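# Carry the tube rack through the self-closing doors to the desk

## Task

Move the tube rack from the counter, through the self-closing doors, onto the desk. The task is done only if all of these hold at the end: the rack stands upright on the desk; each tube is seated all the way down in a hole; both doors are closed; every robot has let go and moved away; and no robot has fallen or been left tilted. Any contact between the rack or a tube and the floor fails the task, and so does a robot tipping over. One, two or all three robots may be used.

## Robot and tools

Robots: three identical Hello Robot Stretch 3 units named r1, r2 and r3. Each has a two-wheel differential base (0.33 m long, 0.34 m wide, passive omni wheel at the rear), a lift that moves the arm up and down a mast, and a telescoping arm that sticks out to the robot's RIGHT side. There is one gripper per robot. The base cannot move sideways, so to move the gripper forward or back you drive the base. A turn in place pivots about the point midway between the drive wheels, 0.05 m behind the front edge. With the arm retracted and the wrist folded, the turning sweep has radius 0.28 m; an unfolded, level wrist reaches beyond that.

Frames: each robot reports in its own base frame, with the origin on the floor between the drive wheels, x forward, y left, z up. hand_pose is in this frame, located where the closed fingertips meet; with all wrist joints at zero its x axis points up, y back toward the mast, z to the rear. The odometry frame is the base frame at the start of the scene. Because every robot uses its own frames, only images, lidar_m, wrist_depth_mm and head_depth_mm reveal where robots are relative to one another.

Tool execute_actions: argument actions is a list holding exactly one action (or empty, which just returns state and images). The action is an object keyed by robot name; under each name you can give base, joints, and contact_limits. base holds exactly one command: translate_m (metres, -1 to 1, an offset from where the base last measured itself; positive drives forward) or rotate_rad (radians, -3.2 to 3.2, a turn in place; positive is counter-clockwise seen from above). joints holds absolute targets by name, in the robot's joint space: lift_m 0 to 1.1 (arm height on the mast); arm_m 0 to 0.52 (extension); wrist_yaw_rad -1.345 to 4.42 (0 along the arm, positive toward the front, 3.0 folded over the base); wrist_pitch_rad -1.57 to 0.451 (0 level, negative tips fingertips down); wrist_roll_rad -2.911 to 2.911 (0 means fingers side by side and level); gripper_m -0.089 to 0.179 (larger is wider; the true fingertip gap is 0.007 m smaller when nearly shut and 0.025 m smaller when fully open, zero below 0.007); head_pan_rad -3.953 to 1.73 (0 forward, positive left, -1.57 looks along the arm); head_tilt_rad -1.53 to 0.419 (negative looks down). Done tolerances: lift and arm ±0.004, yaw and roll ±0.02, pitch ±0.05, gripper ±0.004, head ±0.02. contact_limits takes only arm_m, a motor_effort percentage from 1 to 100 at which the arm motion halts with contact_stop; lower is gentler but too low stops immediately, and it also caps holding force until the next action. Optional cameras lists which images to return (e.g. r1_head_camera, r2_wrist_camera; null or "all" gives all, [] none). All motions in one action start at once and may finish at different times. Any unknown key or out-of-range number rejects the whole call and nothing moves. If a result reports a stop, the remaining execute_actions, wait and finished_scene calls in that same reply are skipped. Anything you omit may still be driving toward an earlier target without the status showing it.

Other tools: wait (seconds 0 to 10) lets the scene run without new commands and returns state and images. zoom_image (camera, region [x0, y0, x1, y1] in pixels, max 504x504) enlarges part of a camera's latest full image. finished_scene (scene number) ends the scene for good after the last command has been held and reports success; the goal must already be met and must remain so.

Result lines: base_status and joint_status tell how each motion of the last accepted action ended: done (for the base this only means the wheels turned the commanded amount, even if slipping), off_target (stopped short and may still push), contact_stop, time_out, torque_fault. After the last three the target is dropped. A lift or arm that hits something firmly gets contact_stop and goes slack until commanded again; a slack lift may sag under load or keep pressing. on_its_own lists what was not commanded this call; its held at value is the target, not the position. motor_effort is percent of maximum, positive toward larger joint values, with the peak in brackets; readings carry fixed and random errors. Positive wheel effort pushes forward. Wrist servos that strain for several seconds switch off for 10 s (torque_fault) and go limp. lidar_m: 12 distances in 30-degree sectors from the base origin, sector 1 straight ahead, going counter-clockwise (4th left, 7th behind, 10th right), measured in a plane 0.17 m up, range 0.15 to 12 m, '-' for nothing seen; it ignores clear objects and its own robot but sees other robots, and may miss thin legs. wrist_depth_mm (45 to 1000) and head_depth_mm (280 to 4000, image sideways) are 7x7 grids of median depth. base_odometry counts wheel turns, so slip shows as travel; turned_by_wheels and turned_by_imu give turning since the last result; base_tilt shows forward/right lean with a fixed offset of up to about 4 degrees. Camera names are r1_head_camera, r1_nav_camera, r1_wrist_camera and likewise for r2 and r3; head and nav cameras move with the head joints.

Speed: the base is fast (0.30 m/s, 1.9 rad/s) only when lift_m is under 0.30, arm_m under 0.03 and wrist_yaw_rad over 2.54; otherwise 0.10 m/s and 0.63 rad/s. The world keeps running while you think.

Gripping: command gripper_m below the object's width; smaller squeezes harder but a stall guard eases off. Release by going at least 0.02 above the touching value. Neither reading nor status confirms a grasp; check images.

Cautions: robots must never press into each other; once bases touch, even millimetres more is a hard press that ends the run. Shared loads are risky because equal commands differ by up to 2.5 cm per metre. Fold or unfold the wrist only with lift_m between 0.32 and 0.95, wrist_pitch_rad -0.4 and roll near 0; once folded the lift may go down to 0.25. With wrist_yaw_rad below -0.4 keep pitch at -0.5 or lower. Pushing against something rigid with the gripper higher than about 0.45 m, repeated pushes after a contact_stop, driving while hooked on something fixed, or snagging furniture (especially reversing) can tip a robot; if base_tilt shows a lean, back off in small steps, free the gripper, and lower lift_m to about 0.2. Avoid dropping the rack, letting tubes fall, slamming doors, and hard hits. A loose object may occasionally be nudged by an outside disturbance.

Each tool is called after ">>>" in YAML: its name, and indented under it one key for each argument.

## Session

>>> execute_actions:
  actions: []

Scene clock: 0.00 s.
r1.base_odometry: x=+0.000 y=+0.000 heading=+0.000 (m, m, rad; r1's odometry frame)
r1.turned_by_wheels: +0.000 (rad since the last result)
r1.turned_by_imu: +0.000 (rad since the last result)
r1.base_tilt: forward=+1.0 right=+1.4 (deg)
r1.lidar_m: 1.78 2.79 2.42 2.12 1.28 1.13 1.14 0.79 0.70 0.70 0.83 1.52
r1.head_depth_mm: 1731 2575 3304 3305 3282 3132 2086 / 1715 2567 3432 3444 3411 3043 2089 / 1726 2596 3559 3521 3525 2927 1979 / 1737 2583 3667 3676 3663 2732 1828 / 1734 2258 3837 3841 3749 2920 1979 / 1734 2572 - - - 3107 2074 / 1734 2568 3622 3676 3621 3095 2068
r1.base_status: not commanded
r1.joint_positions: lift_m=+0.585 arm_m=+0.002 wrist_yaw_rad=+3.037 wrist_pitch_rad=-0.362 wrist_roll_rad=-0.007 gripper_m=+0.037 head_pan_rad=+0.005 head_tilt_rad=-0.024
r1.joint_status: not commanded
r1.motor_effort: left_wheel=-1 right_wheel=+0 lift_m=+40 arm_m=+0 wrist_yaw_rad=+1 wrist_pitch_rad=+7 wrist_roll_rad=+1 gripper_m=+0 head_pan_rad=-1 head_tilt_rad=+2 (%)
r1.hand_pose: x=+0.0029 y=+0.0829 z=+0.6102 quat_wxyz=(+0.163, +0.699, +0.092, +0.691) (m; r1's base frame)
r1.wrist_depth_mm: - - - - - - - / - - - - - - - / - - - - - - - / - - - - - - - / - - - - - - - / 894 885 - 894 943 912 887 / 768 761 - 757 766 771 769
r2.base_odometry: x=+0.000 y=+0.000 heading=+0.000 (m, m, rad; r2's odometry frame)
r2.turned_by_wheels: +0.000 (rad since the last result)
r2.turned_by_imu: +0.000 (rad since the last result)
r2.base_tilt: forward=-1.6 right=+3.2 (deg)
r2.lidar_m: 2.47 2.44 1.68 1.35 1.35 0.86 0.69 0.69 0.75 1.15 2.80 3.03
r2.head_depth_mm: 2099 2829 2881 2903 2952 2923 2104 / 2102 2707 2767 2780 2814 2812 2087 / 2093 2613 2643 2678 2676 2694 2087 / 2095 2504 2541 2558 2601 2611 2082 / 2111 2409 2458 2467 2484 2507 2078 / 2121 2323 2372 2379 2391 2436 2077 / 2115 2245 2275 2311 2323 2333 2076
r2.base_status: not commanded
r2.joint_positions: lift_m=+0.351 arm_m=+0.003 wrist_yaw_rad=+3.130 wrist_pitch_rad=-0.359 wrist_roll_rad=-0.007 gripper_m=+0.037 head_pan_rad=-0.009 head_tilt_rad=+0.000
r2.joint_status: not commanded
r2.motor_effort: left_wheel=-1 right_wheel=+0 lift_m=+43 arm_m=-1 wrist_yaw_rad=-1 wrist_pitch_rad=+5 wrist_roll_rad=+0 gripper_m=+0 head_pan_rad=+0 head_tilt_rad=+2 (%)
r2.hand_pose: x=-0.0185 y=+0.0836 z=+0.3774 quat_wxyz=(+0.130, +0.694, +0.123, +0.697) (m; r2's base frame)
r2.wrist_depth_mm: - - - - - - - / - - - - - - - / - - - - - - - / 850 879 - 929 973 955 - / 683 707 725 748 769 776 781 / 580 588 - 597 645 638 653 / 502 518 - 547 534 552 555
r3.base_odometry: x=+0.000 y=+0.000 heading=+0.000 (m, m, rad; r3's odometry frame)
r3.turned_by_wheels: +0.000 (rad since the last result)
r3.turned_by_imu: +0.000 (rad since the last result)
r3.base_tilt: forward=+0.1 right=+0.0 (deg)
r3.lidar_m: 1.45 1.26 1.25 1.46 1.44 1.88 1.79 1.88 1.88 2.25 2.87 1.78
r3.head_depth_mm: 1965 2658 2698 2683 2621 2620 2246 / 1972 2322 2295 2289 2291 2232 2140 / 1922 2022 2012 2004 1980 1975 1956 / 1779 1802 1777 1773 1760 1763 1739 / 1615 1613 1603 1588 1591 1576 1581 / 1470 1462 1465 1449 1436 1433 1429 / 1346 1340 1336 1325 1325 1317 1311
r3.base_status: not commanded
r3.joint_positions: lift_m=+0.506 arm_m=-0.003 wrist_yaw_rad=+3.040 wrist_pitch_rad=-0.313 wrist_roll_rad=+0.000 gripper_m=+0.037 head_pan_rad=-0.018 head_tilt_rad=-0.022
r3.joint_status: not commanded
r3.motor_effort: left_wheel=+0 right_wheel=+0 lift_m=+32 arm_m=-2 wrist_yaw_rad=+0 wrist_pitch_rad=+9 wrist_roll_rad=+1 gripper_m=+0 head_pan_rad=+0 head_tilt_rad=+2 (%)
r3.hand_pose: x=+0.0028 y=+0.0927 z=+0.5425 quat_wxyz=(+0.146, +0.703, +0.075, +0.692) (m; r3's base frame)
r3.wrist_depth_mm: - - - - - - 933 / - - - - - - 985 / - - - - - - - / - - - - - - - / - - - - - - - / 865 890 - 879 942 878 889 / 725 720 743 733 751 750 740
pictures: r1_head_camera (sideways: a quarter turn clockwise sets it upright), r1_nav_camera (sideways: a quarter turn counterclockwise sets it upright), r1_wrist_camera, r2_head_camera (sideways: a quarter turn clockwise sets it upright), r2_nav_camera (sideways: a quarter turn counterclockwise sets it upright), r2_wrist_camera, r3_head_camera (sideways: a quarter turn clockwise sets it upright), r3_nav_camera (sideways: a quarter turn counterclockwise sets it upright), r3_wrist_camera
Images, in order (width x height): r1_head_camera 896x504, r1_nav_camera 672x504, r1_wrist_camera 644x364, r2_head_camera 896x504, r2_nav_camera 672x504, r2_wrist_camera 644x364, r3_head_camera 896x504, r3_nav_camera 672x504, r3_wrist_camera 644x364.

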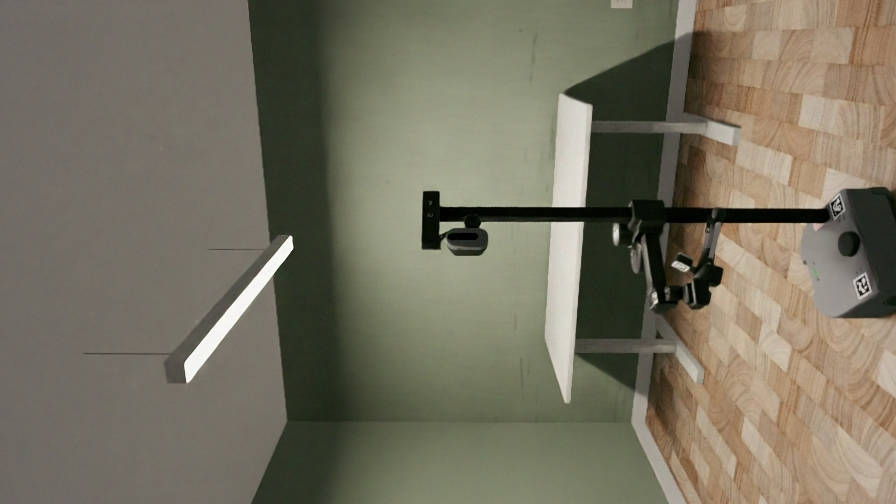

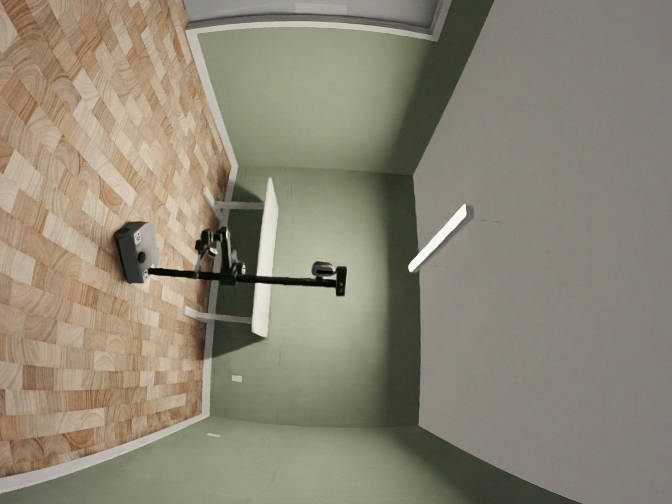

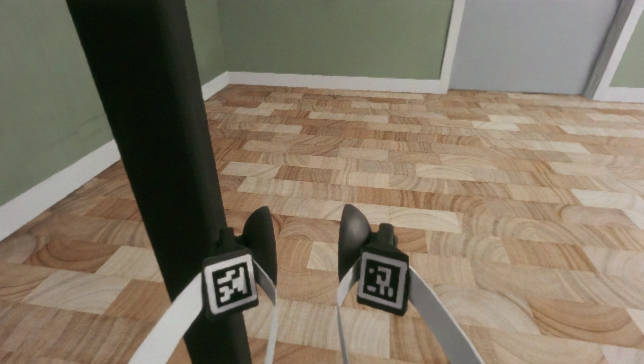

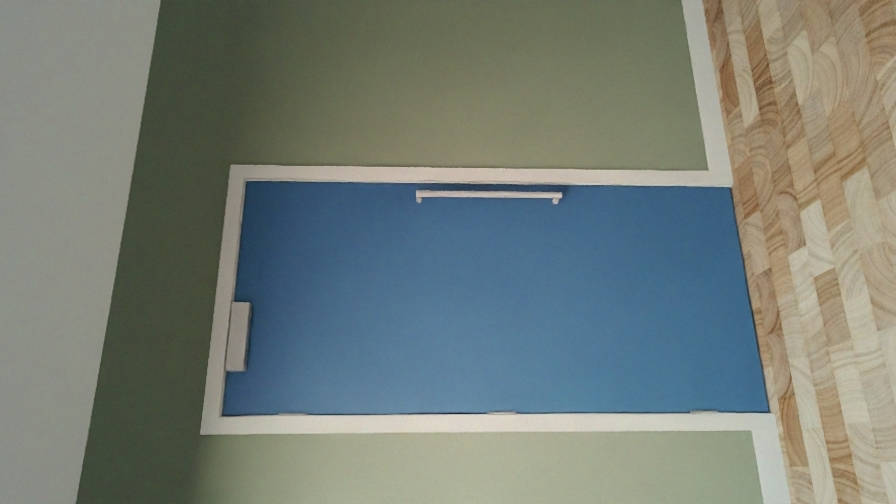

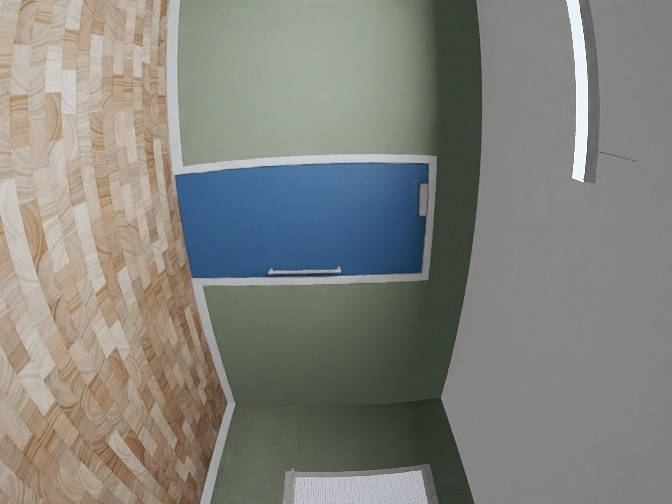

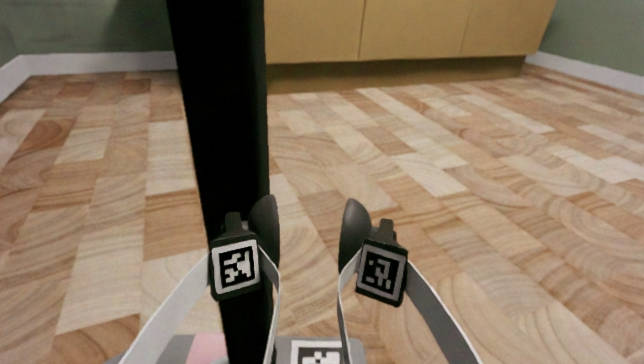

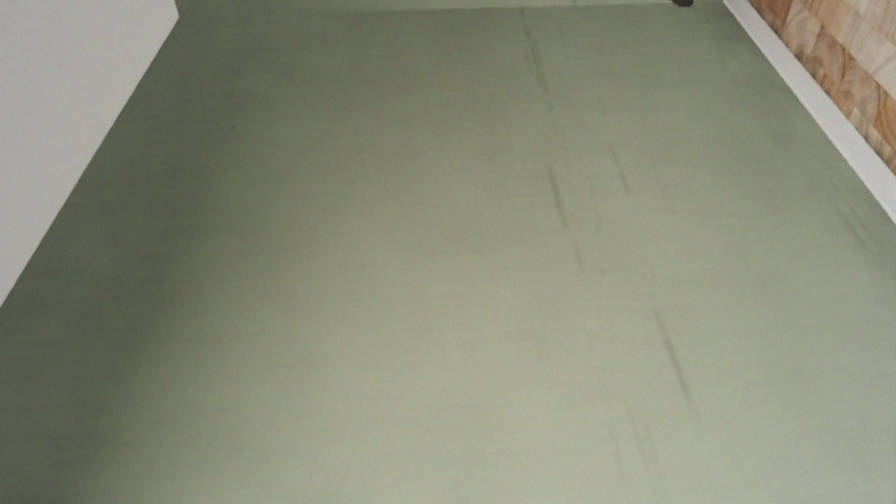

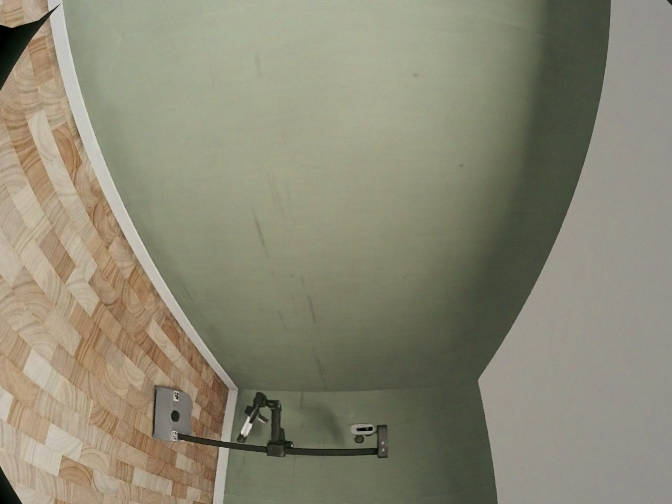

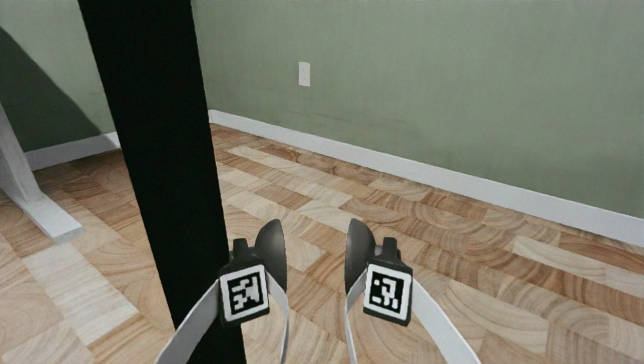

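>>> execute_actions:
  actions:
    - {"r1":{"joints":{"head_pan_rad":1.4,"head_tilt_rad":-0.4,"lift_m":0.27}},"r2":{"joints":{"head_pan_rad":1.6,"head_tilt_rad":-0.4}},"r3":{"joints":{"head_pan_rad":-2.2,"head_tilt_rad":-0.4,"lift_m":0.27}}}
  cameras: ["r1_head_camera","r1_nav_camera","r2_head_camera","r2_nav_camera","r3_nav_camera"]

Scene clock: 4.43 s.
r1.base_odometry: x=+0.000 y=+0.000 heading=+0.000 (m, m, rad; r1's odometry frame)
r1.turned_by_wheels: +0.000 (rad since the last result)
r1.turned_by_imu: -0.001 (rad since the last result)
r1.base_tilt: forward=+1.0 right=+1.3 (deg)
r1.lidar_m: 1.79 2.81 2.42 2.12 1.28 1.13 1.14 0.80 0.70 0.71 0.84 1.53
r1.head_depth_mm: 1964 2110 2274 2463 2311 1723 1363 / 2007 2135 2279 2447 2325 1717 1361 / 2019 2159 2314 2509 2321 1720 1369 / 2058 2200 2367 2539 2305 1713 1360 / 2100 2231 2397 2605 2332 1723 1364 / 2123 2291 2432 2654 2312 1722 1363 / 2103 2215 2289 2338 2221 1726 1356
r1.base_status: not commanded
r1.joint_positions: lift_m=+0.270 arm_m=+0.002 wrist_yaw_rad=+3.037 wrist_pitch_rad=-0.363 wrist_roll_rad=-0.007 gripper_m=+0.037 head_pan_rad=+1.393 head_tilt_rad=-0.395
r1.joint_status: all done
r1.motor_effort: left_wheel=+0(1) right_wheel=+0(0) lift_m=+35(35) arm_m=+0(0) wrist_yaw_rad=+1(0) wrist_pitch_rad=+7(7) wrist_roll_rad=+0(1) gripper_m=+0(1) head_pan_rad=+4(44) head_tilt_rad=-3(32) (%)
r1.hand_pose: x=+0.0029 y=+0.0829 z=+0.2954 quat_wxyz=(+0.164, +0.699, +0.092, +0.691) (m; r1's base frame)
r1.wrist_depth_mm: - - - - - - - / - - - - - - - / - - - - - - - / 739 750 748 752 760 756 765 / 612 600 - 603 604 604 596 / 506 510 - 517 523 509 510 / 450 - - - 437 439 436
r2.base_odometry: x=+0.000 y=+0.000 heading=+0.000 (m, m, rad; r2's odometry frame)
r2.turned_by_wheels: +0.000 (rad since the last result)
r2.turned_by_imu: +0.000 (rad since the last result)
r2.base_tilt: forward=-1.6 right=+3.3 (deg)
r2.lidar_m: 2.46 2.44 1.68 1.35 1.35 0.85 0.69 0.68 0.75 1.15 2.79 3.02
r2.head_depth_mm: 1925 2073 1635 1724 1905 1655 1362 / 1862 2016 1543 1652 1847 1657 1358 / 1795 1940 1520 1583 1761 1661 1358 / 1734 1864 1527 1521 1676 1662 1357 / 1691 1823 1520 1460 1599 1664 1360 / 1639 1749 1700 1762 1974 1665 1357 / 1586 1712 1840 1994 2092 1721 -
r2.base_status: not commanded
r2.joint_positions: lift_m=+0.351 arm_m=+0.003 wrist_yaw_rad=+3.130 wrist_pitch_rad=-0.359 wrist_roll_rad=-0.007 gripper_m=+0.037 head_pan_rad=+1.593 head_tilt_rad=-0.395
r2.joint_status: all done
r2.motor_effort: left_wheel=-1(1) right_wheel=-1(0) lift_m=+43(44) arm_m=-1(0) wrist_yaw_rad=+0(0) wrist_pitch_rad=+5(5) wrist_roll_rad=+0(0) gripper_m=+1(1) head_pan_rad=+3(37) head_tilt_rad=-3(27) (%)
r2.hand_pose: x=-0.0185 y=+0.0836 z=+0.3774 quat_wxyz=(+0.130, +0.694, +0.123, +0.697) (m; r2's base frame)
r2.wrist_depth_mm: - - - - - - - / - - - - - - - / - - - - - - - / 844 852 - 934 959 982 - / 693 717 729 753 766 781 786 / 599 589 - 607 632 646 666 / 496 529 - 549 537 549 557
r3.base_odometry: x=+0.000 y=+0.000 heading=+0.000 (m, m, rad; r3's odometry frame)
r3.turned_by_wheels: +0.000 (rad since the last result)
r3.turned_by_imu: +0.001 (rad since the last result)
r3.base_tilt: forward=+0.1 right=+0.1 (deg)
r3.lidar_m: 1.45 1.25 1.26 1.46 1.44 1.87 1.78 1.88 1.88 2.25 2.87 1.78
r3.head_depth_mm: 1547 1653 1757 1880 2017 1768 1435 / 1571 1666 1786 1925 2063 1785 1437 / 1596 1696 1816 1946 2066 1787 1433 / 1614 1734 1840 1970 2120 1791 1441 / 1706 1823 1949 2095 2220 1799 1444 / 1721 1850 1980 2139 2254 1801 1444 / 1749 1870 2007 2159 2294 1808 1454
r3.base_status: not commanded
r3.joint_positions: lift_m=+0.270 arm_m=-0.003 wrist_yaw_rad=+3.040 wrist_pitch_rad=-0.315 wrist_roll_rad=+0.000 gripper_m=+0.037 head_pan_rad=-2.193 head_tilt_rad=-0.395
r3.joint_status: all done
r3.motor_effort: left_wheel=+0(0) right_wheel=+0(0) lift_m=+27(28) arm_m=-1(1) wrist_yaw_rad=+0(0) wrist_pitch_rad=+9(10) wrist_roll_rad=+0(1) gripper_m=+0(0) head_pan_rad=-3(49) head_tilt_rad=-3(33) (%)
r3.hand_pose: x=+0.0027 y=+0.0926 z=+0.3067 quat_wxyz=(+0.146, +0.703, +0.075, +0.692) (m; r3's base frame)
r3.wrist_depth_mm: - - - - - - 925 / - - - - - - 962 / - - - - - - - / 910 910 919 924 934 935 955 / 687 686 734 726 695 696 708 / 553 551 - 560 581 559 559 / 465 485 - 500 466 468 472
pictures: r1_head_camera (sideways: a quarter turn clockwise sets it upright), r1_nav_camera (sideways: a quarter turn counterclockwise sets it upright), r2_head_camera (sideways: a quarter turn clockwise sets it upright), r2_nav_camera (sideways: a quarter turn counterclockwise sets it upright), r3_nav_camera (sideways: a quarter turn counterclockwise sets it upright)
camera_calibration (this result's frames):
r1_head_camera: T_world_to_cam=[[-0.0641517, -0.366646, -0.928146, 1.22862], [-0.989921, 0.141051, 0.0127019, -0.00124048], [0.126259, 0.919606, -0.371999, 0.43939], [0, 0, 0, 1]] pos_world=[0.022113, 0.0465768, 1.3038]
r1_nav_camera: T_world_to_cam=[[-0.00111438, 0.346439, 0.938072, -1.18167], [0.993204, -0.10879, 0.0413571, -0.00635418], [0.116381, 0.931743, -0.343963, 0.400966], [0, 0, 0, 1]] pos_world=[-0.0416705, 0.0350892, 1.24668]
r2_head_camera: T_world_to_cam=[[0.0257501, -0.418418, -0.907889, 1.19974], [-0.999034, -0.0431277, -0.00845899, 0.0182129], [-0.0356158, 0.90723, -0.419124, 0.499827], [0, 0, 0, 1]] pos_world=[0.00510346, 0.0493219, 1.29888]
r2_nav_camera: T_world_to_cam=[[0.0207654, 0.361424, 0.93217, -1.17353], [0.999783, -0.00876544, -0.0188731, 0.0719732], [0.00134971, 0.93236, -0.361528, 0.428363], [0, 0, 0, 1]] pos_world=[-0.048167, 0.0253821, 1.25015]
r3_nav_camera: T_world_to_cam=[[-0.286088, -0.330388, 0.899443, -1.12001], [-0.826239, 0.560434, -0.0569428, 0.131906], [-0.485265, -0.759446, -0.433313, 0.519647], [0, 0, 0, 1]] pos_world=[0.0407302, -0.0493188, 1.24007]
Images, in order (width x height): r1_head_camera 896x504, r1_nav_camera 672x504, r2_head_camera 896x504, r2_nav_camera 672x504, r3_nav_camera 672x504.

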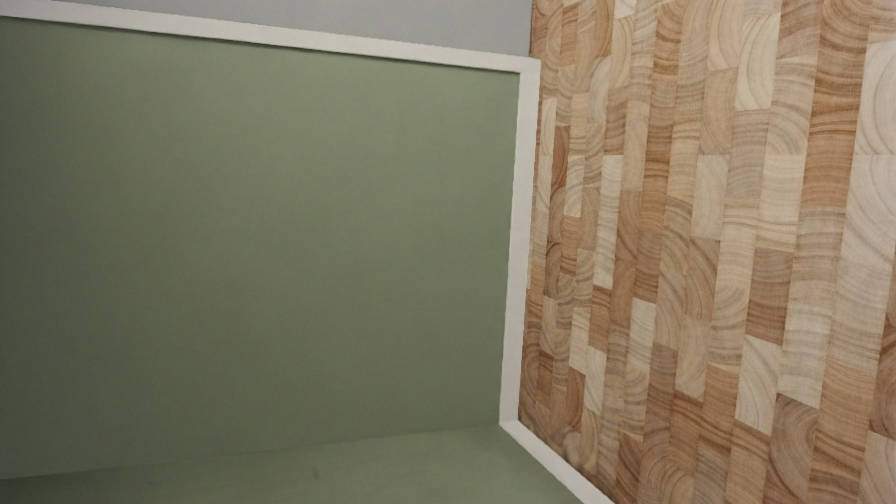

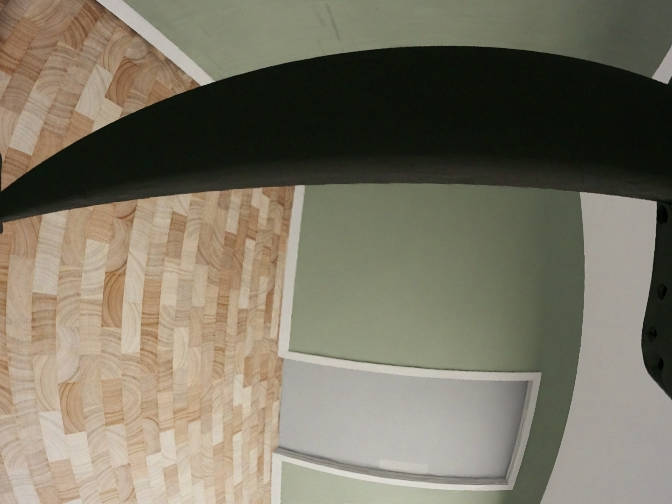

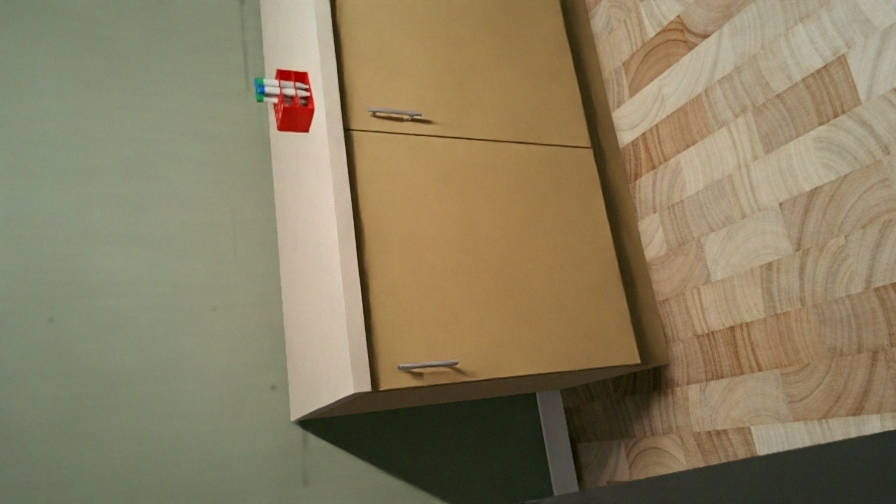

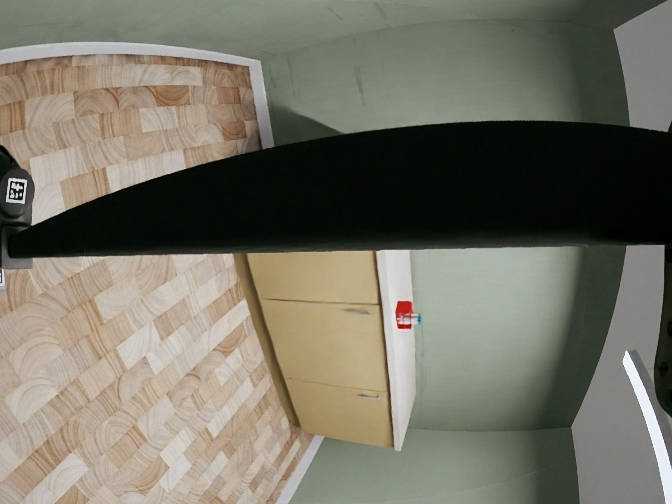

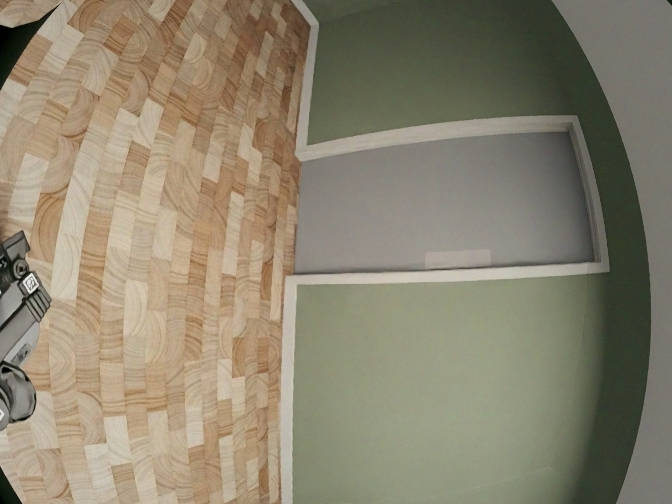

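>>> execute_actions:
  actions:
    - {"r2":{"base":{"rotate_rad":1.05},"joints":{"lift_m":0.27}},"r3":{"base":{"rotate_rad":-1.84},"joints":{"head_pan_rad":0,"head_tilt_rad":-0.7}}}
  cameras: []

>>> execute_actions:
  actions:
    - {"r2":{"base":{"translate_m":1}},"r3":{"base":{"translate_m":1}}}
  cameras: []

>>> execute_actions:
  actions:
    - {"r2":{"base":{"translate_m":0.19}},"r3":{"base":{"translate_m":0.47}},"r1":{"base":{"rotate_rad":0.75},"joints":{"head_pan_rad":0,"head_tilt_rad":-0.7}}}
  cameras: []

>>> execute_actions:
  actions:
    - {"r2":{"base":{"rotate_rad":2.49},"joints":{"head_pan_rad":-1.57,"head_tilt_rad":-0.5}},"r3":{"base":{"rotate_rad":-0.445}}}
  cameras: []

>>> execute_actions:
  actions:
    - {"r2":{"joints":{"lift_m":0.94,"wrist_pitch_rad":-0.4}},"r3":{"base":{"translate_m":0.4}}}
  cameras: ["r1_nav_camera","r2_head_camera","r3_nav_camera"]

Scene clock: 9.87 s.
r1.base_odometry: x=+0.000 y=+0.000 heading=+0.000 (m, m, rad; r1's odometry frame)
r1.turned_by_wheels: +0.000 (rad since the last result)
r1.turned_by_imu: -0.001 (rad since the last result)
r1.base_tilt: forward=+1.0 right=+1.3 (deg)
r1.lidar_m: 1.69 2.80 2.43 2.12 1.28 1.13 1.14 0.80 0.70 0.70 0.84 1.53
r1.head_depth_mm: 1973 2113 2281 2449 2315 1717 1359 / 2000 2136 2287 2435 2314 1721 1359 / 2029 2152 2336 2498 2329 1717 1365 / 2062 2184 2357 2522 2312 1717 1363 / 2086 2248 2395 2608 2327 1722 1367 / 2110 2272 2421 2637 2325 1721 1363 / 2108 2220 2271 2324 2214 1714 1360
r1.base_status: not commanded
r1.joint_positions: lift_m=+0.270 arm_m=+0.002 wrist_yaw_rad=+3.037 wrist_pitch_rad=-0.363 wrist_roll_rad=-0.007 gripper_m=+0.037 head_pan_rad=+1.393 head_tilt_rad=-0.395
r1.joint_status: not commanded
r1.motor_effort: left_wheel=-1(1) right_wheel=+0(0) lift_m=+35(35) arm_m=+0(0) wrist_yaw_rad=+0(1) wrist_pitch_rad=+7(7) wrist_roll_rad=+1(1) gripper_m=+0(1) head_pan_rad=+3(4) head_tilt_rad=-2(3) (%)
r1.hand_pose: x=+0.0029 y=+0.0829 z=+0.2954 quat_wxyz=(+0.164, +0.699, +0.092, +0.691) (m; r1's base frame)
r1.wrist_depth_mm: - - - - - - - / - - - - - - - / - - - - - - - / 751 757 764 746 763 750 758 / 605 601 - 604 615 607 612 / 514 509 - 526 525 512 512 / 447 - - - 436 435 437
r2.base_odometry: x=+0.000 y=+0.000 heading=+1.050 (m, m, rad; r2's odometry frame)
r2.turned_by_wheels: +1.050 (rad since the last result)
r2.turned_by_imu: +1.059 (rad since the last result)
r2.base_tilt: forward=-1.6 right=+3.2 (deg)
r2.lidar_m: 1.68 1.35 1.35 0.86 0.69 0.68 0.75 1.15 2.79 3.03 2.47 2.44
r2.head_depth_mm: 1250 1401 1585 1832 2006 1655 1361 / 1081 1193 1327 1502 1709 1654 1355 / 957 1042 1136 1263 1412 1548 1361 / 858 922 1003 1094 1205 1343 1353 / 778 828 893 963 1047 1151 1264 / 708 753 802 859 931 1008 1098 / 653 690 732 780 842 919 -
r2.base_status: done
r2.joint_positions: lift_m=+0.270 arm_m=+0.003 wrist_yaw_rad=+3.130 wrist_pitch_rad=-0.360 wrist_roll_rad=-0.007 gripper_m=+0.037 head_pan_rad=+1.593 head_tilt_rad=-0.396
r2.joint_status: all done
r2.motor_effort: left_wheel=-3(10) right_wheel=+2(11) lift_m=+39(39) arm_m=-1(1) wrist_yaw_rad=+0(0) wrist_pitch_rad=+5(5) wrist_roll_rad=+0(0) gripper_m=-1(1) head_pan_rad=+3(3) head_tilt_rad=-2(3) (%)
r2.hand_pose: x=-0.0185 y=+0.0834 z=+0.2959 quat_wxyz=(+0.131, +0.694, +0.123, +0.697) (m; r2's base frame)
r2.wrist_depth_mm: 541 644 - - - - - / 564 668 - - - - - / 597 715 - - - - - / 599 679 - 771 809 806 863 / 570 593 583 597 615 647 651 / 484 505 - 530 528 529 541 / - - - - 444 462 458
r3.base_odometry: x=+0.000 y=+0.000 heading=-1.840 (m, m, rad; r3's odometry frame)
r3.turned_by_wheels: -1.840 (rad since the last result)
r3.turned_by_imu: -1.811 (rad since the last result)
r3.base_tilt: forward=+0.2 right=+0.0 (deg)
r3.lidar_m: 2.03 2.68 1.87 1.78 1.30 1.25 1.30 1.78 1.44 1.78 1.94 1.88
r3.head_depth_mm: 1641 1767 1970 2040 1637 1383 1199 / 1722 1918 2114 2041 1649 1394 1201 / 1815 2003 2232 2038 1650 1395 1200 / 1879 2117 2343 2023 1654 1391 1200 / 1941 2180 2403 2034 1655 1398 1195 / 2007 2267 2483 2053 1655 1389 1196 / 2129 2413 2598 2049 1660 1393 1197
r3.base_status: done
r3.joint_positions: lift_m=+0.270 arm_m=-0.003 wrist_yaw_rad=+3.040 wrist_pitch_rad=-0.315 wrist_roll_rad=+0.000 gripper_m=+0.037 head_pan_rad=-0.007 head_tilt_rad=-0.692
r3.joint_status: all done
r3.motor_effort: left_wheel=+2(9) right_wheel=-3(10) lift_m=+28(26) arm_m=-2(1) wrist_yaw_rad=+0(0) wrist_pitch_rad=+10(9) wrist_roll_rad=+0(1) gripper_m=+0(0) head_pan_rad=+5(46) head_tilt_rad=-5(31) (%)
r3.hand_pose: x=+0.0027 y=+0.0925 z=+0.3067 quat_wxyz=(+0.146, +0.703, +0.075, +0.692) (m; r3's base frame)
r3.wrist_depth_mm: - - - - - - - / - - - - - - - / - - - - - - - / 913 924 909 962 932 938 943 / 690 694 714 731 696 701 710 / 554 558 - 564 586 558 566 / 463 479 - 494 465 473 471
pictures: none
No camera images: the call's "cameras" was empty. Leave "cameras" out to get every camera's image.

Scene clock: 14.87 s.
r1.base_odometry: x=+0.000 y=+0.000 heading=+0.000 (m, m, rad; r1's odometry frame)
r1.turned_by_wheels: +0.000 (rad since the last result)
r1.turned_by_imu: -0.001 (rad since the last result)
r1.base_tilt: forward=+1.0 right=+1.4 (deg)
r1.lidar_m: 3.16 1.71 2.43 2.12 1.28 1.13 1.14 0.79 0.70 0.70 0.83 1.53
r1.head_depth_mm: 1972 2113 2271 2467 2340 1719 1351 / 2010 2120 2272 2464 2311 1726 1359 / 2040 2163 2314 2514 2322 1719 1362 / 2057 2210 2354 2551 2333 1722 1364 / 2077 2247 2396 2583 2320 1727 1367 / 2117 2260 2452 2638 2324 1721 1369 / 2104 2222 2282 2306 2218 1731 1358
r1.base_status: not commanded
r1.joint_positions: lift_m=+0.270 arm_m=+0.002 wrist_yaw_rad=+3.037 wrist_pitch_rad=-0.363 wrist_roll_rad=-0.007 gripper_m=+0.037 head_pan_rad=+1.393 head_tilt_rad=-0.395
r1.joint_status: not commanded
r1.motor_effort: left_wheel=-1(1) right_wheel=+0(0) lift_m=+35(35) arm_m=+0(0) wrist_yaw_rad=+0(1) wrist_pitch_rad=+7(7) wrist_roll_rad=+1(1) gripper_m=+0(0) head_pan_rad=+4(3) head_tilt_rad=-2(3) (%)
r1.hand_pose: x=+0.0029 y=+0.0829 z=+0.2954 quat_wxyz=(+0.164, +0.699, +0.092, +0.691) (m; r1's base frame)
r1.wrist_depth_mm: - - - - - - - / - - - - - - - / - - - - - - - / 761 756 757 748 743 756 751 / 611 599 - 610 610 604 604 / 508 510 - 526 529 509 509 / 450 - - - 433 442 437
r2.base_odometry: x=+0.498 y=+0.867 heading=+1.050 (m, m, rad; r2's odometry frame)
r2.turned_by_wheels: +0.000 (rad since the last result)
r2.turned_by_imu: +0.005 (rad since the last result)
r2.base_tilt: forward=-1.6 right=+3.2 (deg)
r2.lidar_m: 0.90 0.73 0.72 0.79 1.48 1.46 1.60 2.47 3.39 2.08 1.68 1.67
r2.head_depth_mm: 1206 1276 1323 900 832 902 983 / 1288 1378 1449 902 915 998 1110 / 1397 1487 1608 957 1014 1121 1266 / 1510 1620 1771 1894 1979 1565 1356 / 1633 1745 1888 2067 2124 1664 1363 / 1541 1633 1748 1874 1976 1655 1358 / 1426 1498 1590 1698 1829 1726 -
r2.base_status: done
r2.joint_positions: lift_m=+0.270 arm_m=+0.003 wrist_yaw_rad=+3.130 wrist_pitch_rad=-0.361 wrist_roll_rad=-0.007 gripper_m=+0.037 head_pan_rad=+1.593 head_tilt_rad=-0.396
r2.joint_status: not commanded
r2.motor_effort: left_wheel=-2(7) right_wheel=+3(12) lift_m=+39(39) arm_m=-1(1) wrist_yaw_rad=+0(1) wrist_pitch_rad=+5(5) wrist_roll_rad=+0(0) gripper_m=-1(1) head_pan_rad=+3(3) head_tilt_rad=-3(3) (%)
r2.hand_pose: x=-0.0186 y=+0.0834 z=+0.2959 quat_wxyz=(+0.131, +0.694, +0.123, +0.697) (m; r2's base frame)
r2.wrist_depth_mm: - - - 921 747 635 565 / - - - - 820 676 600 / 931 959 - - 942 767 623 / 704 723 - 763 797 776 716 / 565 589 599 612 645 638 660 / 482 508 - 532 523 526 553 / - - - - 446 452 466
r3.base_odometry: x=-0.266 y=-0.964 heading=-1.840 (m, m, rad; r3's odometry frame)
r3.turned_by_wheels: +0.000 (rad since the last result)
r3.turned_by_imu: -0.001 (rad since the last result)
r3.base_tilt: forward=+0.1 right=+0.0 (deg)
r3.lidar_m: 1.14 1.45 2.37 1.85 1.84 2.11 2.20 2.18 1.93 1.44 1.05 1.02
r3.head_depth_mm: 912 1000 1110 1249 1422 1387 1194 / 951 1046 1172 1325 1523 1384 1196 / 999 1107 1241 1401 1569 1389 1201 / 1044 1169 1318 1523 1638 1388 1199 / 1087 1206 1359 1558 1655 1382 1195 / 1071 1203 1394 1635 1644 1385 1196 / 1130 1292 1502 1774 1647 1390 1192
r3.base_status: done
r3.joint_positions: lift_m=+0.270 arm_m=-0.003 wrist_yaw_rad=+3.040 wrist_pitch_rad=-0.315 wrist_roll_rad=+0.000 gripper_m=+0.037 head_pan_rad=-0.007 head_tilt_rad=-0.693
r3.joint_status: not commanded
r3.motor_effort: left_wheel=+3(7) right_wheel=-4(8) lift_m=+27(27) arm_m=-2(2) wrist_yaw_rad=+0(0) wrist_pitch_rad=+10(9) wrist_roll_rad=+1(0) gripper_m=+0(0) head_pan_rad=+4(4) head_tilt_rad=-4(5) (%)
r3.hand_pose: x=+0.0027 y=+0.0925 z=+0.3067 quat_wxyz=(+0.146, +0.703, +0.075, +0.692) (m; r3's base frame)
r3.wrist_depth_mm: - - - - - - - / - - - - - - - / - - - - - - - / 899 908 923 940 912 954 933 / 690 684 728 734 705 719 692 / 560 557 - 554 592 567 561 / 460 477 - 501 467 473 472
pictures: none
No camera images: the call's "cameras" was empty. Leave "cameras" out to get every camera's image.

Scene clock: 18.10 s.
r1.base_odometry: x=+0.000 y=+0.000 heading=+0.750 (m, m, rad; r1's odometry frame)
r1.turned_by_wheels: +0.750 (rad since the last result)
r1.turned_by_imu: +0.747 (rad since the last result)
r1.base_tilt: forward=+1.0 right=+1.3 (deg)
r1.lidar_m: 1.90 2.43 1.61 1.18 1.14 0.99 0.73 0.70 0.73 1.00 2.76 3.44
r1.head_depth_mm: 2754 3109 2808 2069 1640 1344 1137 / 2557 2890 2789 2062 1634 1347 1145 / 2404 2718 2644 2075 1623 1345 1145 / 2297 2567 2130 2058 1640 1352 1149 / 2237 2485 2671 2077 1646 1352 1154 / 2135 2375 2551 2067 1648 1355 1154 / 2003 2207 2416 2087 1642 1356 1155
r1.base_status: done
r1.joint_positions: lift_m=+0.270 arm_m=+0.002 wrist_yaw_rad=+3.037 wrist_pitch_rad=-0.363 wrist_roll_rad=-0.007 gripper_m=+0.037 head_pan_rad=+0.007 head_tilt_rad=-0.692
r1.joint_status: all done
r1.motor_effort: left_wheel=-3(10) right_wheel=+1(7) lift_m=+35(35) arm_m=+0(0) wrist_yaw_rad=+0(0) wrist_pitch_rad=+7(7) wrist_roll_rad=+1(0) gripper_m=+1(0) head_pan_rad=-3(42) head_tilt_rad=-5(30) (%)
r1.hand_pose: x=+0.0029 y=+0.0828 z=+0.2954 quat_wxyz=(+0.164, +0.699, +0.092, +0.691) (m; r1's base frame)
r1.wrist_depth_mm: 824 - - - - - - / 875 - - - - - - / 887 - - - - - - / 753 758 742 746 747 753 770 / 614 602 - 613 607 606 606 / 508 508 - 522 526 506 505 / 450 - - - 433 436 439
r2.base_odometry: x=+0.592 y=+1.032 heading=+1.050 (m, m, rad; r2's odometry frame)
r2.turned_by_wheels: +0.000 (rad since the last result)
r2.turned_by_imu: +0.001 (rad since the last result)
r2.base_tilt: forward=-1.6 right=+3.2 (deg)
r2.lidar_m: 0.76 0.61 0.61 0.66 1.63 1.61 1.76 2.71 3.52 1.89 1.53 1.52
r2.head_depth_mm: 1093 1155 1218 901 699 748 820 / 1173 1245 1302 900 746 828 912 / 1262 1356 1421 905 840 927 1035 / 1372 1484 1594 905 941 1054 1222 / 1503 1635 1793 987 1066 1221 1327 / 1640 1765 1902 2048 2093 1673 1364 / 1568 1657 1760 1867 1979 1712 -
r2.base_status: done
r2.joint_positions: lift_m=+0.270 arm_m=+0.003 wrist_yaw_rad=+3.130 wrist_pitch_rad=-0.361 wrist_roll_rad=-0.007 gripper_m=+0.037 head_pan_rad=+1.593 head_tilt_rad=-0.396
r2.joint_status: not commanded
r2.motor_effort: left_wheel=-3(9) right_wheel=+2(12) lift_m=+39(39) arm_m=-1(1) wrist_yaw_rad=+0(0) wrist_pitch_rad=+5(5) wrist_roll_rad=+0(0) gripper_m=+0(0) head_pan_rad=+2(2) head_tilt_rad=-3(3) (%)
r2.hand_pose: x=-0.0186 y=+0.0834 z=+0.2959 quat_wxyz=(+0.131, +0.694, +0.123, +0.697) (m; r2's base frame)
r2.wrist_depth_mm: - - - 758 654 552 479 / - - - 818 676 576 497 / 909 929 - 945 790 610 521 / 707 724 - 771 778 705 601 / 568 570 590 615 641 639 623 / 483 508 - 531 527 535 537 / - - - - 447 457 463
r3.base_odometry: x=-0.391 y=-1.417 heading=-1.840 (m, m, rad; r3's odometry frame)
r3.turned_by_wheels: +0.000 (rad since the last result)
r3.turned_by_imu: +0.000 (rad since the last result)
r3.base_tilt: forward=+0.1 right=+0.0 (deg)
r3.lidar_m: 0.72 0.87 2.13 2.22 2.62 2.52 2.62 2.58 2.16 0.87 0.72 0.69
r3.head_depth_mm: 561 616 684 768 878 1022 1160 / 584 646 721 819 940 1107 1196 / 612 681 763 872 1015 1204 1193 / 645 718 811 936 1100 1307 1193 / 677 760 864 993 1158 1323 1197 / 675 739 825 947 1145 1360 1198 / 650 747 877 1043 1297 1392 1196
r3.base_status: done
r3.joint_positions: lift_m=+0.270 arm_m=-0.003 wrist_yaw_rad=+3.040 wrist_pitch_rad=-0.315 wrist_roll_rad=+0.000 gripper_m=+0.037 head_pan_rad=-0.007 head_tilt_rad=-0.693
r3.joint_status: not commanded
r3.motor_effort: left_wheel=+1(8) right_wheel=-3(6) lift_m=+27(27) arm_m=-2(1) wrist_yaw_rad=+0(0) wrist_pitch_rad=+10(9) wrist_roll_rad=+0(0) gripper_m=+0(0) head_pan_rad=+3(3) head_tilt_rad=-5(5) (%)
r3.hand_pose: x=+0.0027 y=+0.0925 z=+0.3067 quat_wxyz=(+0.147, +0.703, +0.075, +0.692) (m; r3's base frame)
r3.wrist_depth_mm: - - - - - - - / - - - - - - - / - - - - - - - / 889 948 916 929 936 931 943 / 691 684 722 728 702 691 707 / 554 552 - 564 591 559 570 / 461 478 - 500 467 468 473
pictures: none
No camera images: the call's "cameras" was empty. Leave "cameras" out to get every camera's image.

Scene clock: 20.70 s.
r1.base_odometry: x=+0.000 y=+0.000 heading=+0.750 (m, m, rad; r1's odometry frame)
r1.turned_by_wheels: +0.000 (rad since the last result)
r1.turned_by_imu: -0.001 (rad since the last result)
r1.base_tilt: forward=+0.9 right=+1.4 (deg)
r1.lidar_m: 1.93 2.43 1.61 1.17 1.14 1.00 0.73 0.70 0.73 1.00 2.75 3.45
r1.head_depth_mm: 2732 3139 2795 2047 1632 1344 1145 / 2570 2919 2771 2063 1633 1347 1149 / 2421 2720 2686 2061 1630 1349 1150 / 2298 2570 2133 2062 1632 1355 1157 / 2235 2492 2669 2069 1634 1351 1149 / 2117 2369 2555 2058 1632 1358 1148 / 2016 2190 2422 2065 1647 1359 1154
r1.base_status: not commanded
r1.joint_positions: lift_m=+0.270 arm_m=+0.002 wrist_yaw_rad=+3.037 wrist_pitch_rad=-0.363 wrist_roll_rad=-0.007 gripper_m=+0.037 head_pan_rad=+0.007 head_tilt_rad=-0.692
r1.joint_status: not commanded
r1.motor_effort: left_wheel=-3(2) right_wheel=+1(1) lift_m=+35(35) arm_m=-1(0) wrist_yaw_rad=+0(0) wrist_pitch_rad=+7(7) wrist_roll_rad=+1(1) gripper_m=+0(1) head_pan_rad=-2(4) head_tilt_rad=-5(4) (%)
r1.hand_pose: x=+0.0029 y=+0.0828 z=+0.2954 quat_wxyz=(+0.164, +0.699, +0.092, +0.691) (m; r1's base frame)
r1.wrist_depth_mm: 824 - - - - - - / 859 - - - - - - / 895 - - - - - - / 750 751 756 760 756 760 757 / 603 614 - 604 603 608 612 / 510 511 - 519 524 510 502 / 451 - - - 438 439 438
r2.base_odometry: x=+0.592 y=+1.032 heading=-2.744 (m, m, rad; r2's odometry frame)
r2.turned_by_wheels: +2.490 (rad since the last result)
r2.turned_by_imu: +2.511 (rad since the last result)
r2.base_tilt: forward=-1.6 right=+3.3 (deg)
r2.lidar_m: 1.61 1.68 2.34 3.51 2.12 1.56 1.52 0.85 0.63 0.61 0.63 0.88
r2.head_depth_mm: 990 1081 1083 741 727 836 982 / 995 1088 1090 743 733 846 993 / 1002 1095 1091 745 742 854 1007 / 1008 1103 1095 713 748 863 1023 / 1018 1113 1101 738 745 873 1033 / 1020 1117 1102 750 763 883 1050 / 1027 1126 1107 752 770 892 1066
r2.base_status: done
r2.joint_positions: lift_m=+0.270 arm_m=+0.003 wrist_yaw_rad=+3.130 wrist_pitch_rad=-0.361 wrist_roll_rad=-0.007 gripper_m=+0.037 head_pan_rad=-1.563 head_tilt_rad=-0.494
r2.joint_status: all done
r2.motor_effort: left_wheel=-2(8) right_wheel=+3(12) lift_m=+39(39) arm_m=-1(1) wrist_yaw_rad=+0(1) wrist_pitch_rad=+5(5) wrist_roll_rad=+0(0) gripper_m=+0(0) head_pan_rad=-3(37) head_tilt_rad=-4(13) (%)
r2.hand_pose: x=-0.0186 y=+0.0834 z=+0.2959 quat_wxyz=(+0.131, +0.694, +0.123, +0.697) (m; r2's base frame)
r2.wrist_depth_mm: - - - - - - - / - - - - - - - / 927 973 - - - - - / 703 721 - 772 810 812 849 / 559 580 588 613 639 653 661 / 474 504 - 528 532 542 541 / - - - - 444 457 457
r3.base_odometry: x=-0.391 y=-1.417 heading=-2.285 (m, m, rad; r3's odometry frame)
r3.turned_by_wheels: -0.445 (rad since the last result)
r3.turned_by_imu: -0.438 (rad since the last result)
r3.base_tilt: forward=+0.1 right=+0.0 (deg)
r3.lidar_m: 0.69 0.74 0.95 2.13 2.27 2.04 2.52 2.68 2.57 1.84 0.81 0.71
r3.head_depth_mm: 557 621 702 803 940 1138 1186 / 559 623 705 808 947 1153 1195 / 561 628 707 813 955 1155 1197 / 564 630 712 818 958 1166 1193 / 566 633 714 823 970 1181 1201 / 569 635 719 829 980 1187 1201 / 571 639 723 832 983 1199 1192
r3.base_status: done
r3.joint_positions: lift_m=+0.270 arm_m=-0.003 wrist_yaw_rad=+3.040 wrist_pitch_rad=-0.315 wrist_roll_rad=+0.000 gripper_m=+0.037 head_pan_rad=-0.007 head_tilt_rad=-0.693
r3.joint_status: not commanded
r3.motor_effort: left_wheel=+2(7) right_wheel=-3(12) lift_m=+28(28) arm_m=-2(1) wrist_yaw_rad=-1(0) wrist_pitch_rad=+9(9) wrist_roll_rad=+1(0) gripper_m=+0(1) head_pan_rad=+4(5) head_tilt_rad=-5(5) (%)
r3.hand_pose: x=+0.0027 y=+0.0925 z=+0.3067 quat_wxyz=(+0.147, +0.703, +0.075, +0.692) (m; r3's base frame)
r3.wrist_depth_mm: - - - - - 991 669 / - - - - - 976 671 / - - - - - 980 674 / 894 930 924 919 933 884 697 / 687 693 725 739 701 685 709 / 556 555 - 560 584 566 565 / 465 479 - 507 467 468 473
pictures: none
No camera images: the call's "cameras" was empty. Leave "cameras" out to get every camera's image.

Scene clock: 27.63 s.
r1.base_odometry: x=+0.000 y=+0.000 heading=+0.750 (m, m, rad; r1's odometry frame)
r1.turned_by_wheels: +0.000 (rad since the last result)
r1.turned_by_imu: -0.001 (rad since the last result)
r1.base_tilt: forward=+0.9 right=+1.3 (deg)
r1.lidar_m: 2.28 2.43 1.61 1.18 1.14 1.00 0.73 0.70 0.73 1.00 2.75 3.46
r1.head_depth_mm: 2727 3161 2782 2061 1626 1353 1145 / 2566 2927 2809 2053 1625 1349 1147 / 2416 2718 2802 2065 1632 1357 1146 / 2318 2592 2669 2068 1633 1351 1149 / 2216 2446 2425 2076 1633 1355 1151 / 2117 2376 2577 2074 1638 1353 1149 / 2003 2181 2400 2081 1640 1353 1152
r1.base_status: not commanded
r1.joint_positions: lift_m=+0.270 arm_m=+0.002 wrist_yaw_rad=+3.037 wrist_pitch_rad=-0.363 wrist_roll_rad=-0.007 gripper_m=+0.037 head_pan_rad=+0.007 head_tilt_rad=-0.692
r1.joint_status: not commanded
r1.motor_effort: left_wheel=-3(3) right_wheel=+1(1) lift_m=+35(35) arm_m=+0(0) wrist_yaw_rad=+1(1) wrist_pitch_rad=+7(7) wrist_roll_rad=+1(0) gripper_m=+0(1) head_pan_rad=-3(3) head_tilt_rad=-4(5) (%)
r1.hand_pose: x=+0.0029 y=+0.0828 z=+0.2954 quat_wxyz=(+0.164, +0.699, +0.092, +0.691) (m; r1's base frame)
r1.wrist_depth_mm: 817 - - - - - - / 885 - - - - - - / 918 - - - - - - / 740 754 751 759 749 750 743 / 610 610 - 601 597 609 597 / 511 506 - 525 526 507 510 / 450 - - - 431 438 443
r2.base_odometry: x=+0.592 y=+1.032 heading=-2.744 (m, m, rad; r2's odometry frame)
r2.turned_by_wheels: +0.000 (rad since the last result)
r2.turned_by_imu: -0.001 (rad since the last result)
r2.base_tilt: forward=-1.6 right=+3.2 (deg)
r2.lidar_m: 1.61 1.68 2.34 3.50 2.12 1.57 1.52 0.85 0.63 0.61 0.63 0.88
r2.head_depth_mm: 991 1081 1084 741 727 815 - / 995 1088 1091 742 734 824 - / 1002 1094 1093 744 741 836 - / 1010 1106 1095 714 748 844 - / 1016 1115 1098 738 744 854 - / 1022 1122 1108 748 763 883 1050 / 1027 1127 1106 753 769 893 1062
r2.base_status: not commanded
r2.joint_positions: lift_m=+0.940 arm_m=+0.003 wrist_yaw_rad=+3.130 wrist_pitch_rad=-0.414 wrist_roll_rad=-0.007 gripper_m=+0.037 head_pan_rad=-1.563 head_tilt_rad=-0.494
r2.joint_status: all done
r2.motor_effort: left_wheel=-3(3) right_wheel=+3(3) lift_m=+48(51) arm_m=-1(1) wrist_yaw_rad=+0(0) wrist_pitch_rad=+5(5) wrist_roll_rad=+0(0) gripper_m=-1(0) head_pan_rad=-3(3) head_tilt_rad=-3(2) (%)
r2.hand_pose: x=-0.0186 y=+0.0770 z=+0.9534 quat_wxyz=(+0.149, +0.690, +0.142, +0.694) (m; r2's base frame)
r2.wrist_depth_mm: - - - - - - - / - - - - - - - / - - - - - - - / - - - - - - - / - - - - - - - / - - - - - - - / - - - - - - -
r3.base_odometry: x=-0.652 y=-1.720 heading=-2.284 (m, m, rad; r3's odometry frame)
r3.turned_by_wheels: +0.000 (rad since the last result)
r3.turned_by_imu: +0.001 (rad since the last result)
r3.base_tilt: forward=+0.1 right=+0.1 (deg)
r3.lidar_m: 0.30 0.31 0.46 1.19 2.23 2.38 2.92 3.09 2.27 0.65 0.39 0.30
r3.head_depth_mm: - - - 306 359 434 552 / - - - 308 361 437 557 / - - - 309 364 440 562 / - - 284 311 366 445 567 / - - 285 313 369 448 574 / - - 287 314 372 452 581 / - - 286 317 374 457 588
r3.base_status: done
r3.joint_positions: lift_m=+0.270 arm_m=-0.003 wrist_yaw_rad=+3.040 wrist_pitch_rad=-0.315 wrist_roll_rad=+0.000 gripper_m=+0.037 head_pan_rad=-0.007 head_tilt_rad=-0.693
r3.joint_status: not commanded
r3.motor_effort: left_wheel=+2(9) right_wheel=-4(7) lift_m=+27(28) arm_m=-2(2) wrist_yaw_rad=+0(0) wrist_pitch_rad=+9(9) wrist_roll_rad=+0(0) gripper_m=+0(1) head_pan_rad=+5(4) head_tilt_rad=-5(5) (%)
r3.hand_pose: x=+0.0027 y=+0.0925 z=+0.3067 quat_wxyz=(+0.147, +0.703, +0.075, +0.692) (m; r3's base frame)
r3.wrist_depth_mm: - - - - 627 469 325 / - - - - 630 477 328 / - - - - 605 473 330 / 873 914 931 903 642 481 332 / 689 694 732 736 675 477 331 / 551 553 - 562 588 484 331 / 461 472 - 493 471 453 335
pictures: r1_nav_camera (sideways: a quarter turn counterclockwise sets it upright), r2_head_camera (sideways: a quarter turn clockwise sets it upright), r3_nav_camera (sideways: a quarter turn counterclockwise sets it upright)
camera_calibration (this result's frames):
r1_nav_camera: T_world_to_cam=[[0.599663, 0.0667332, 0.797465, -1.00195], [0.0849962, -0.996191, 0.019449, 0.0277196], [0.795726, 0.0561186, -0.603052, 0.733942], [0, 0, 0, 1]] pos_world=[0.0144579, 0.0532892, 1.24108]
r2_head_camera: T_world_to_cam=[[-0.0205089, 0.506974, -0.861718, 1.1398], [0.999539, 0.0297031, -0.00631379, 0.00322776], [0.0223948, -0.86145, -0.507349, 0.614272], [0, 0, 0, 1]] pos_world=[0.00639326, -0.0487805, 1.29386]
r3_nav_camera: T_world_to_cam=[[0.679556, -0.044681, 0.732262, -0.907932], [0.00124956, -0.998072, -0.0620597, 0.133496], [0.733623, 0.043088, -0.67819, 0.830797], [0, 0, 0, 1]] pos_world=[0.00733207, 0.0568742, 1.23657]
Images, in order (width x height): r1_nav_camera 672x504, r2_head_camera 896x504, r3_nav_camera 672x504.

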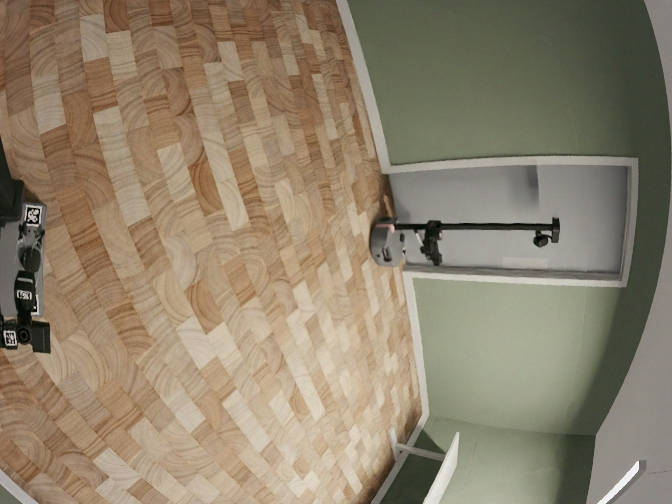

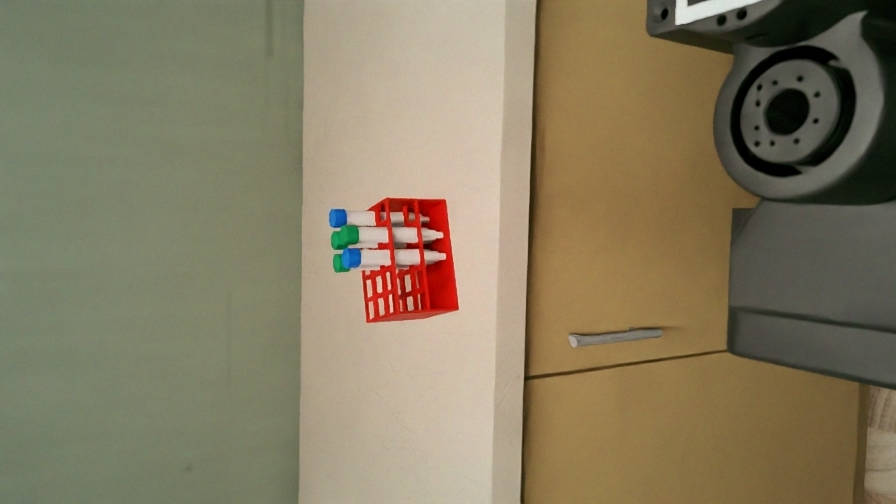

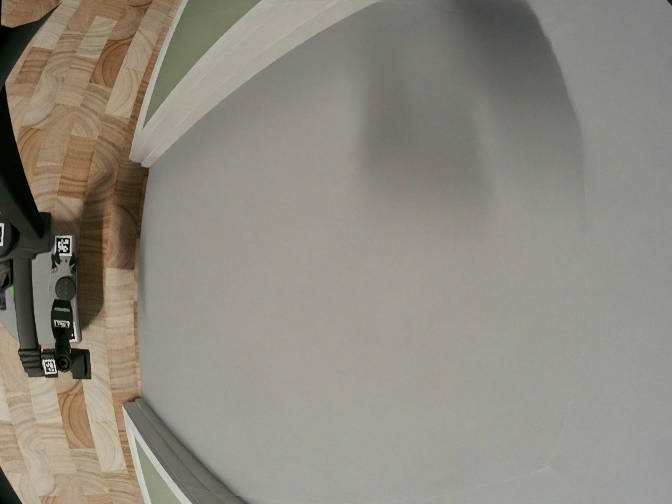

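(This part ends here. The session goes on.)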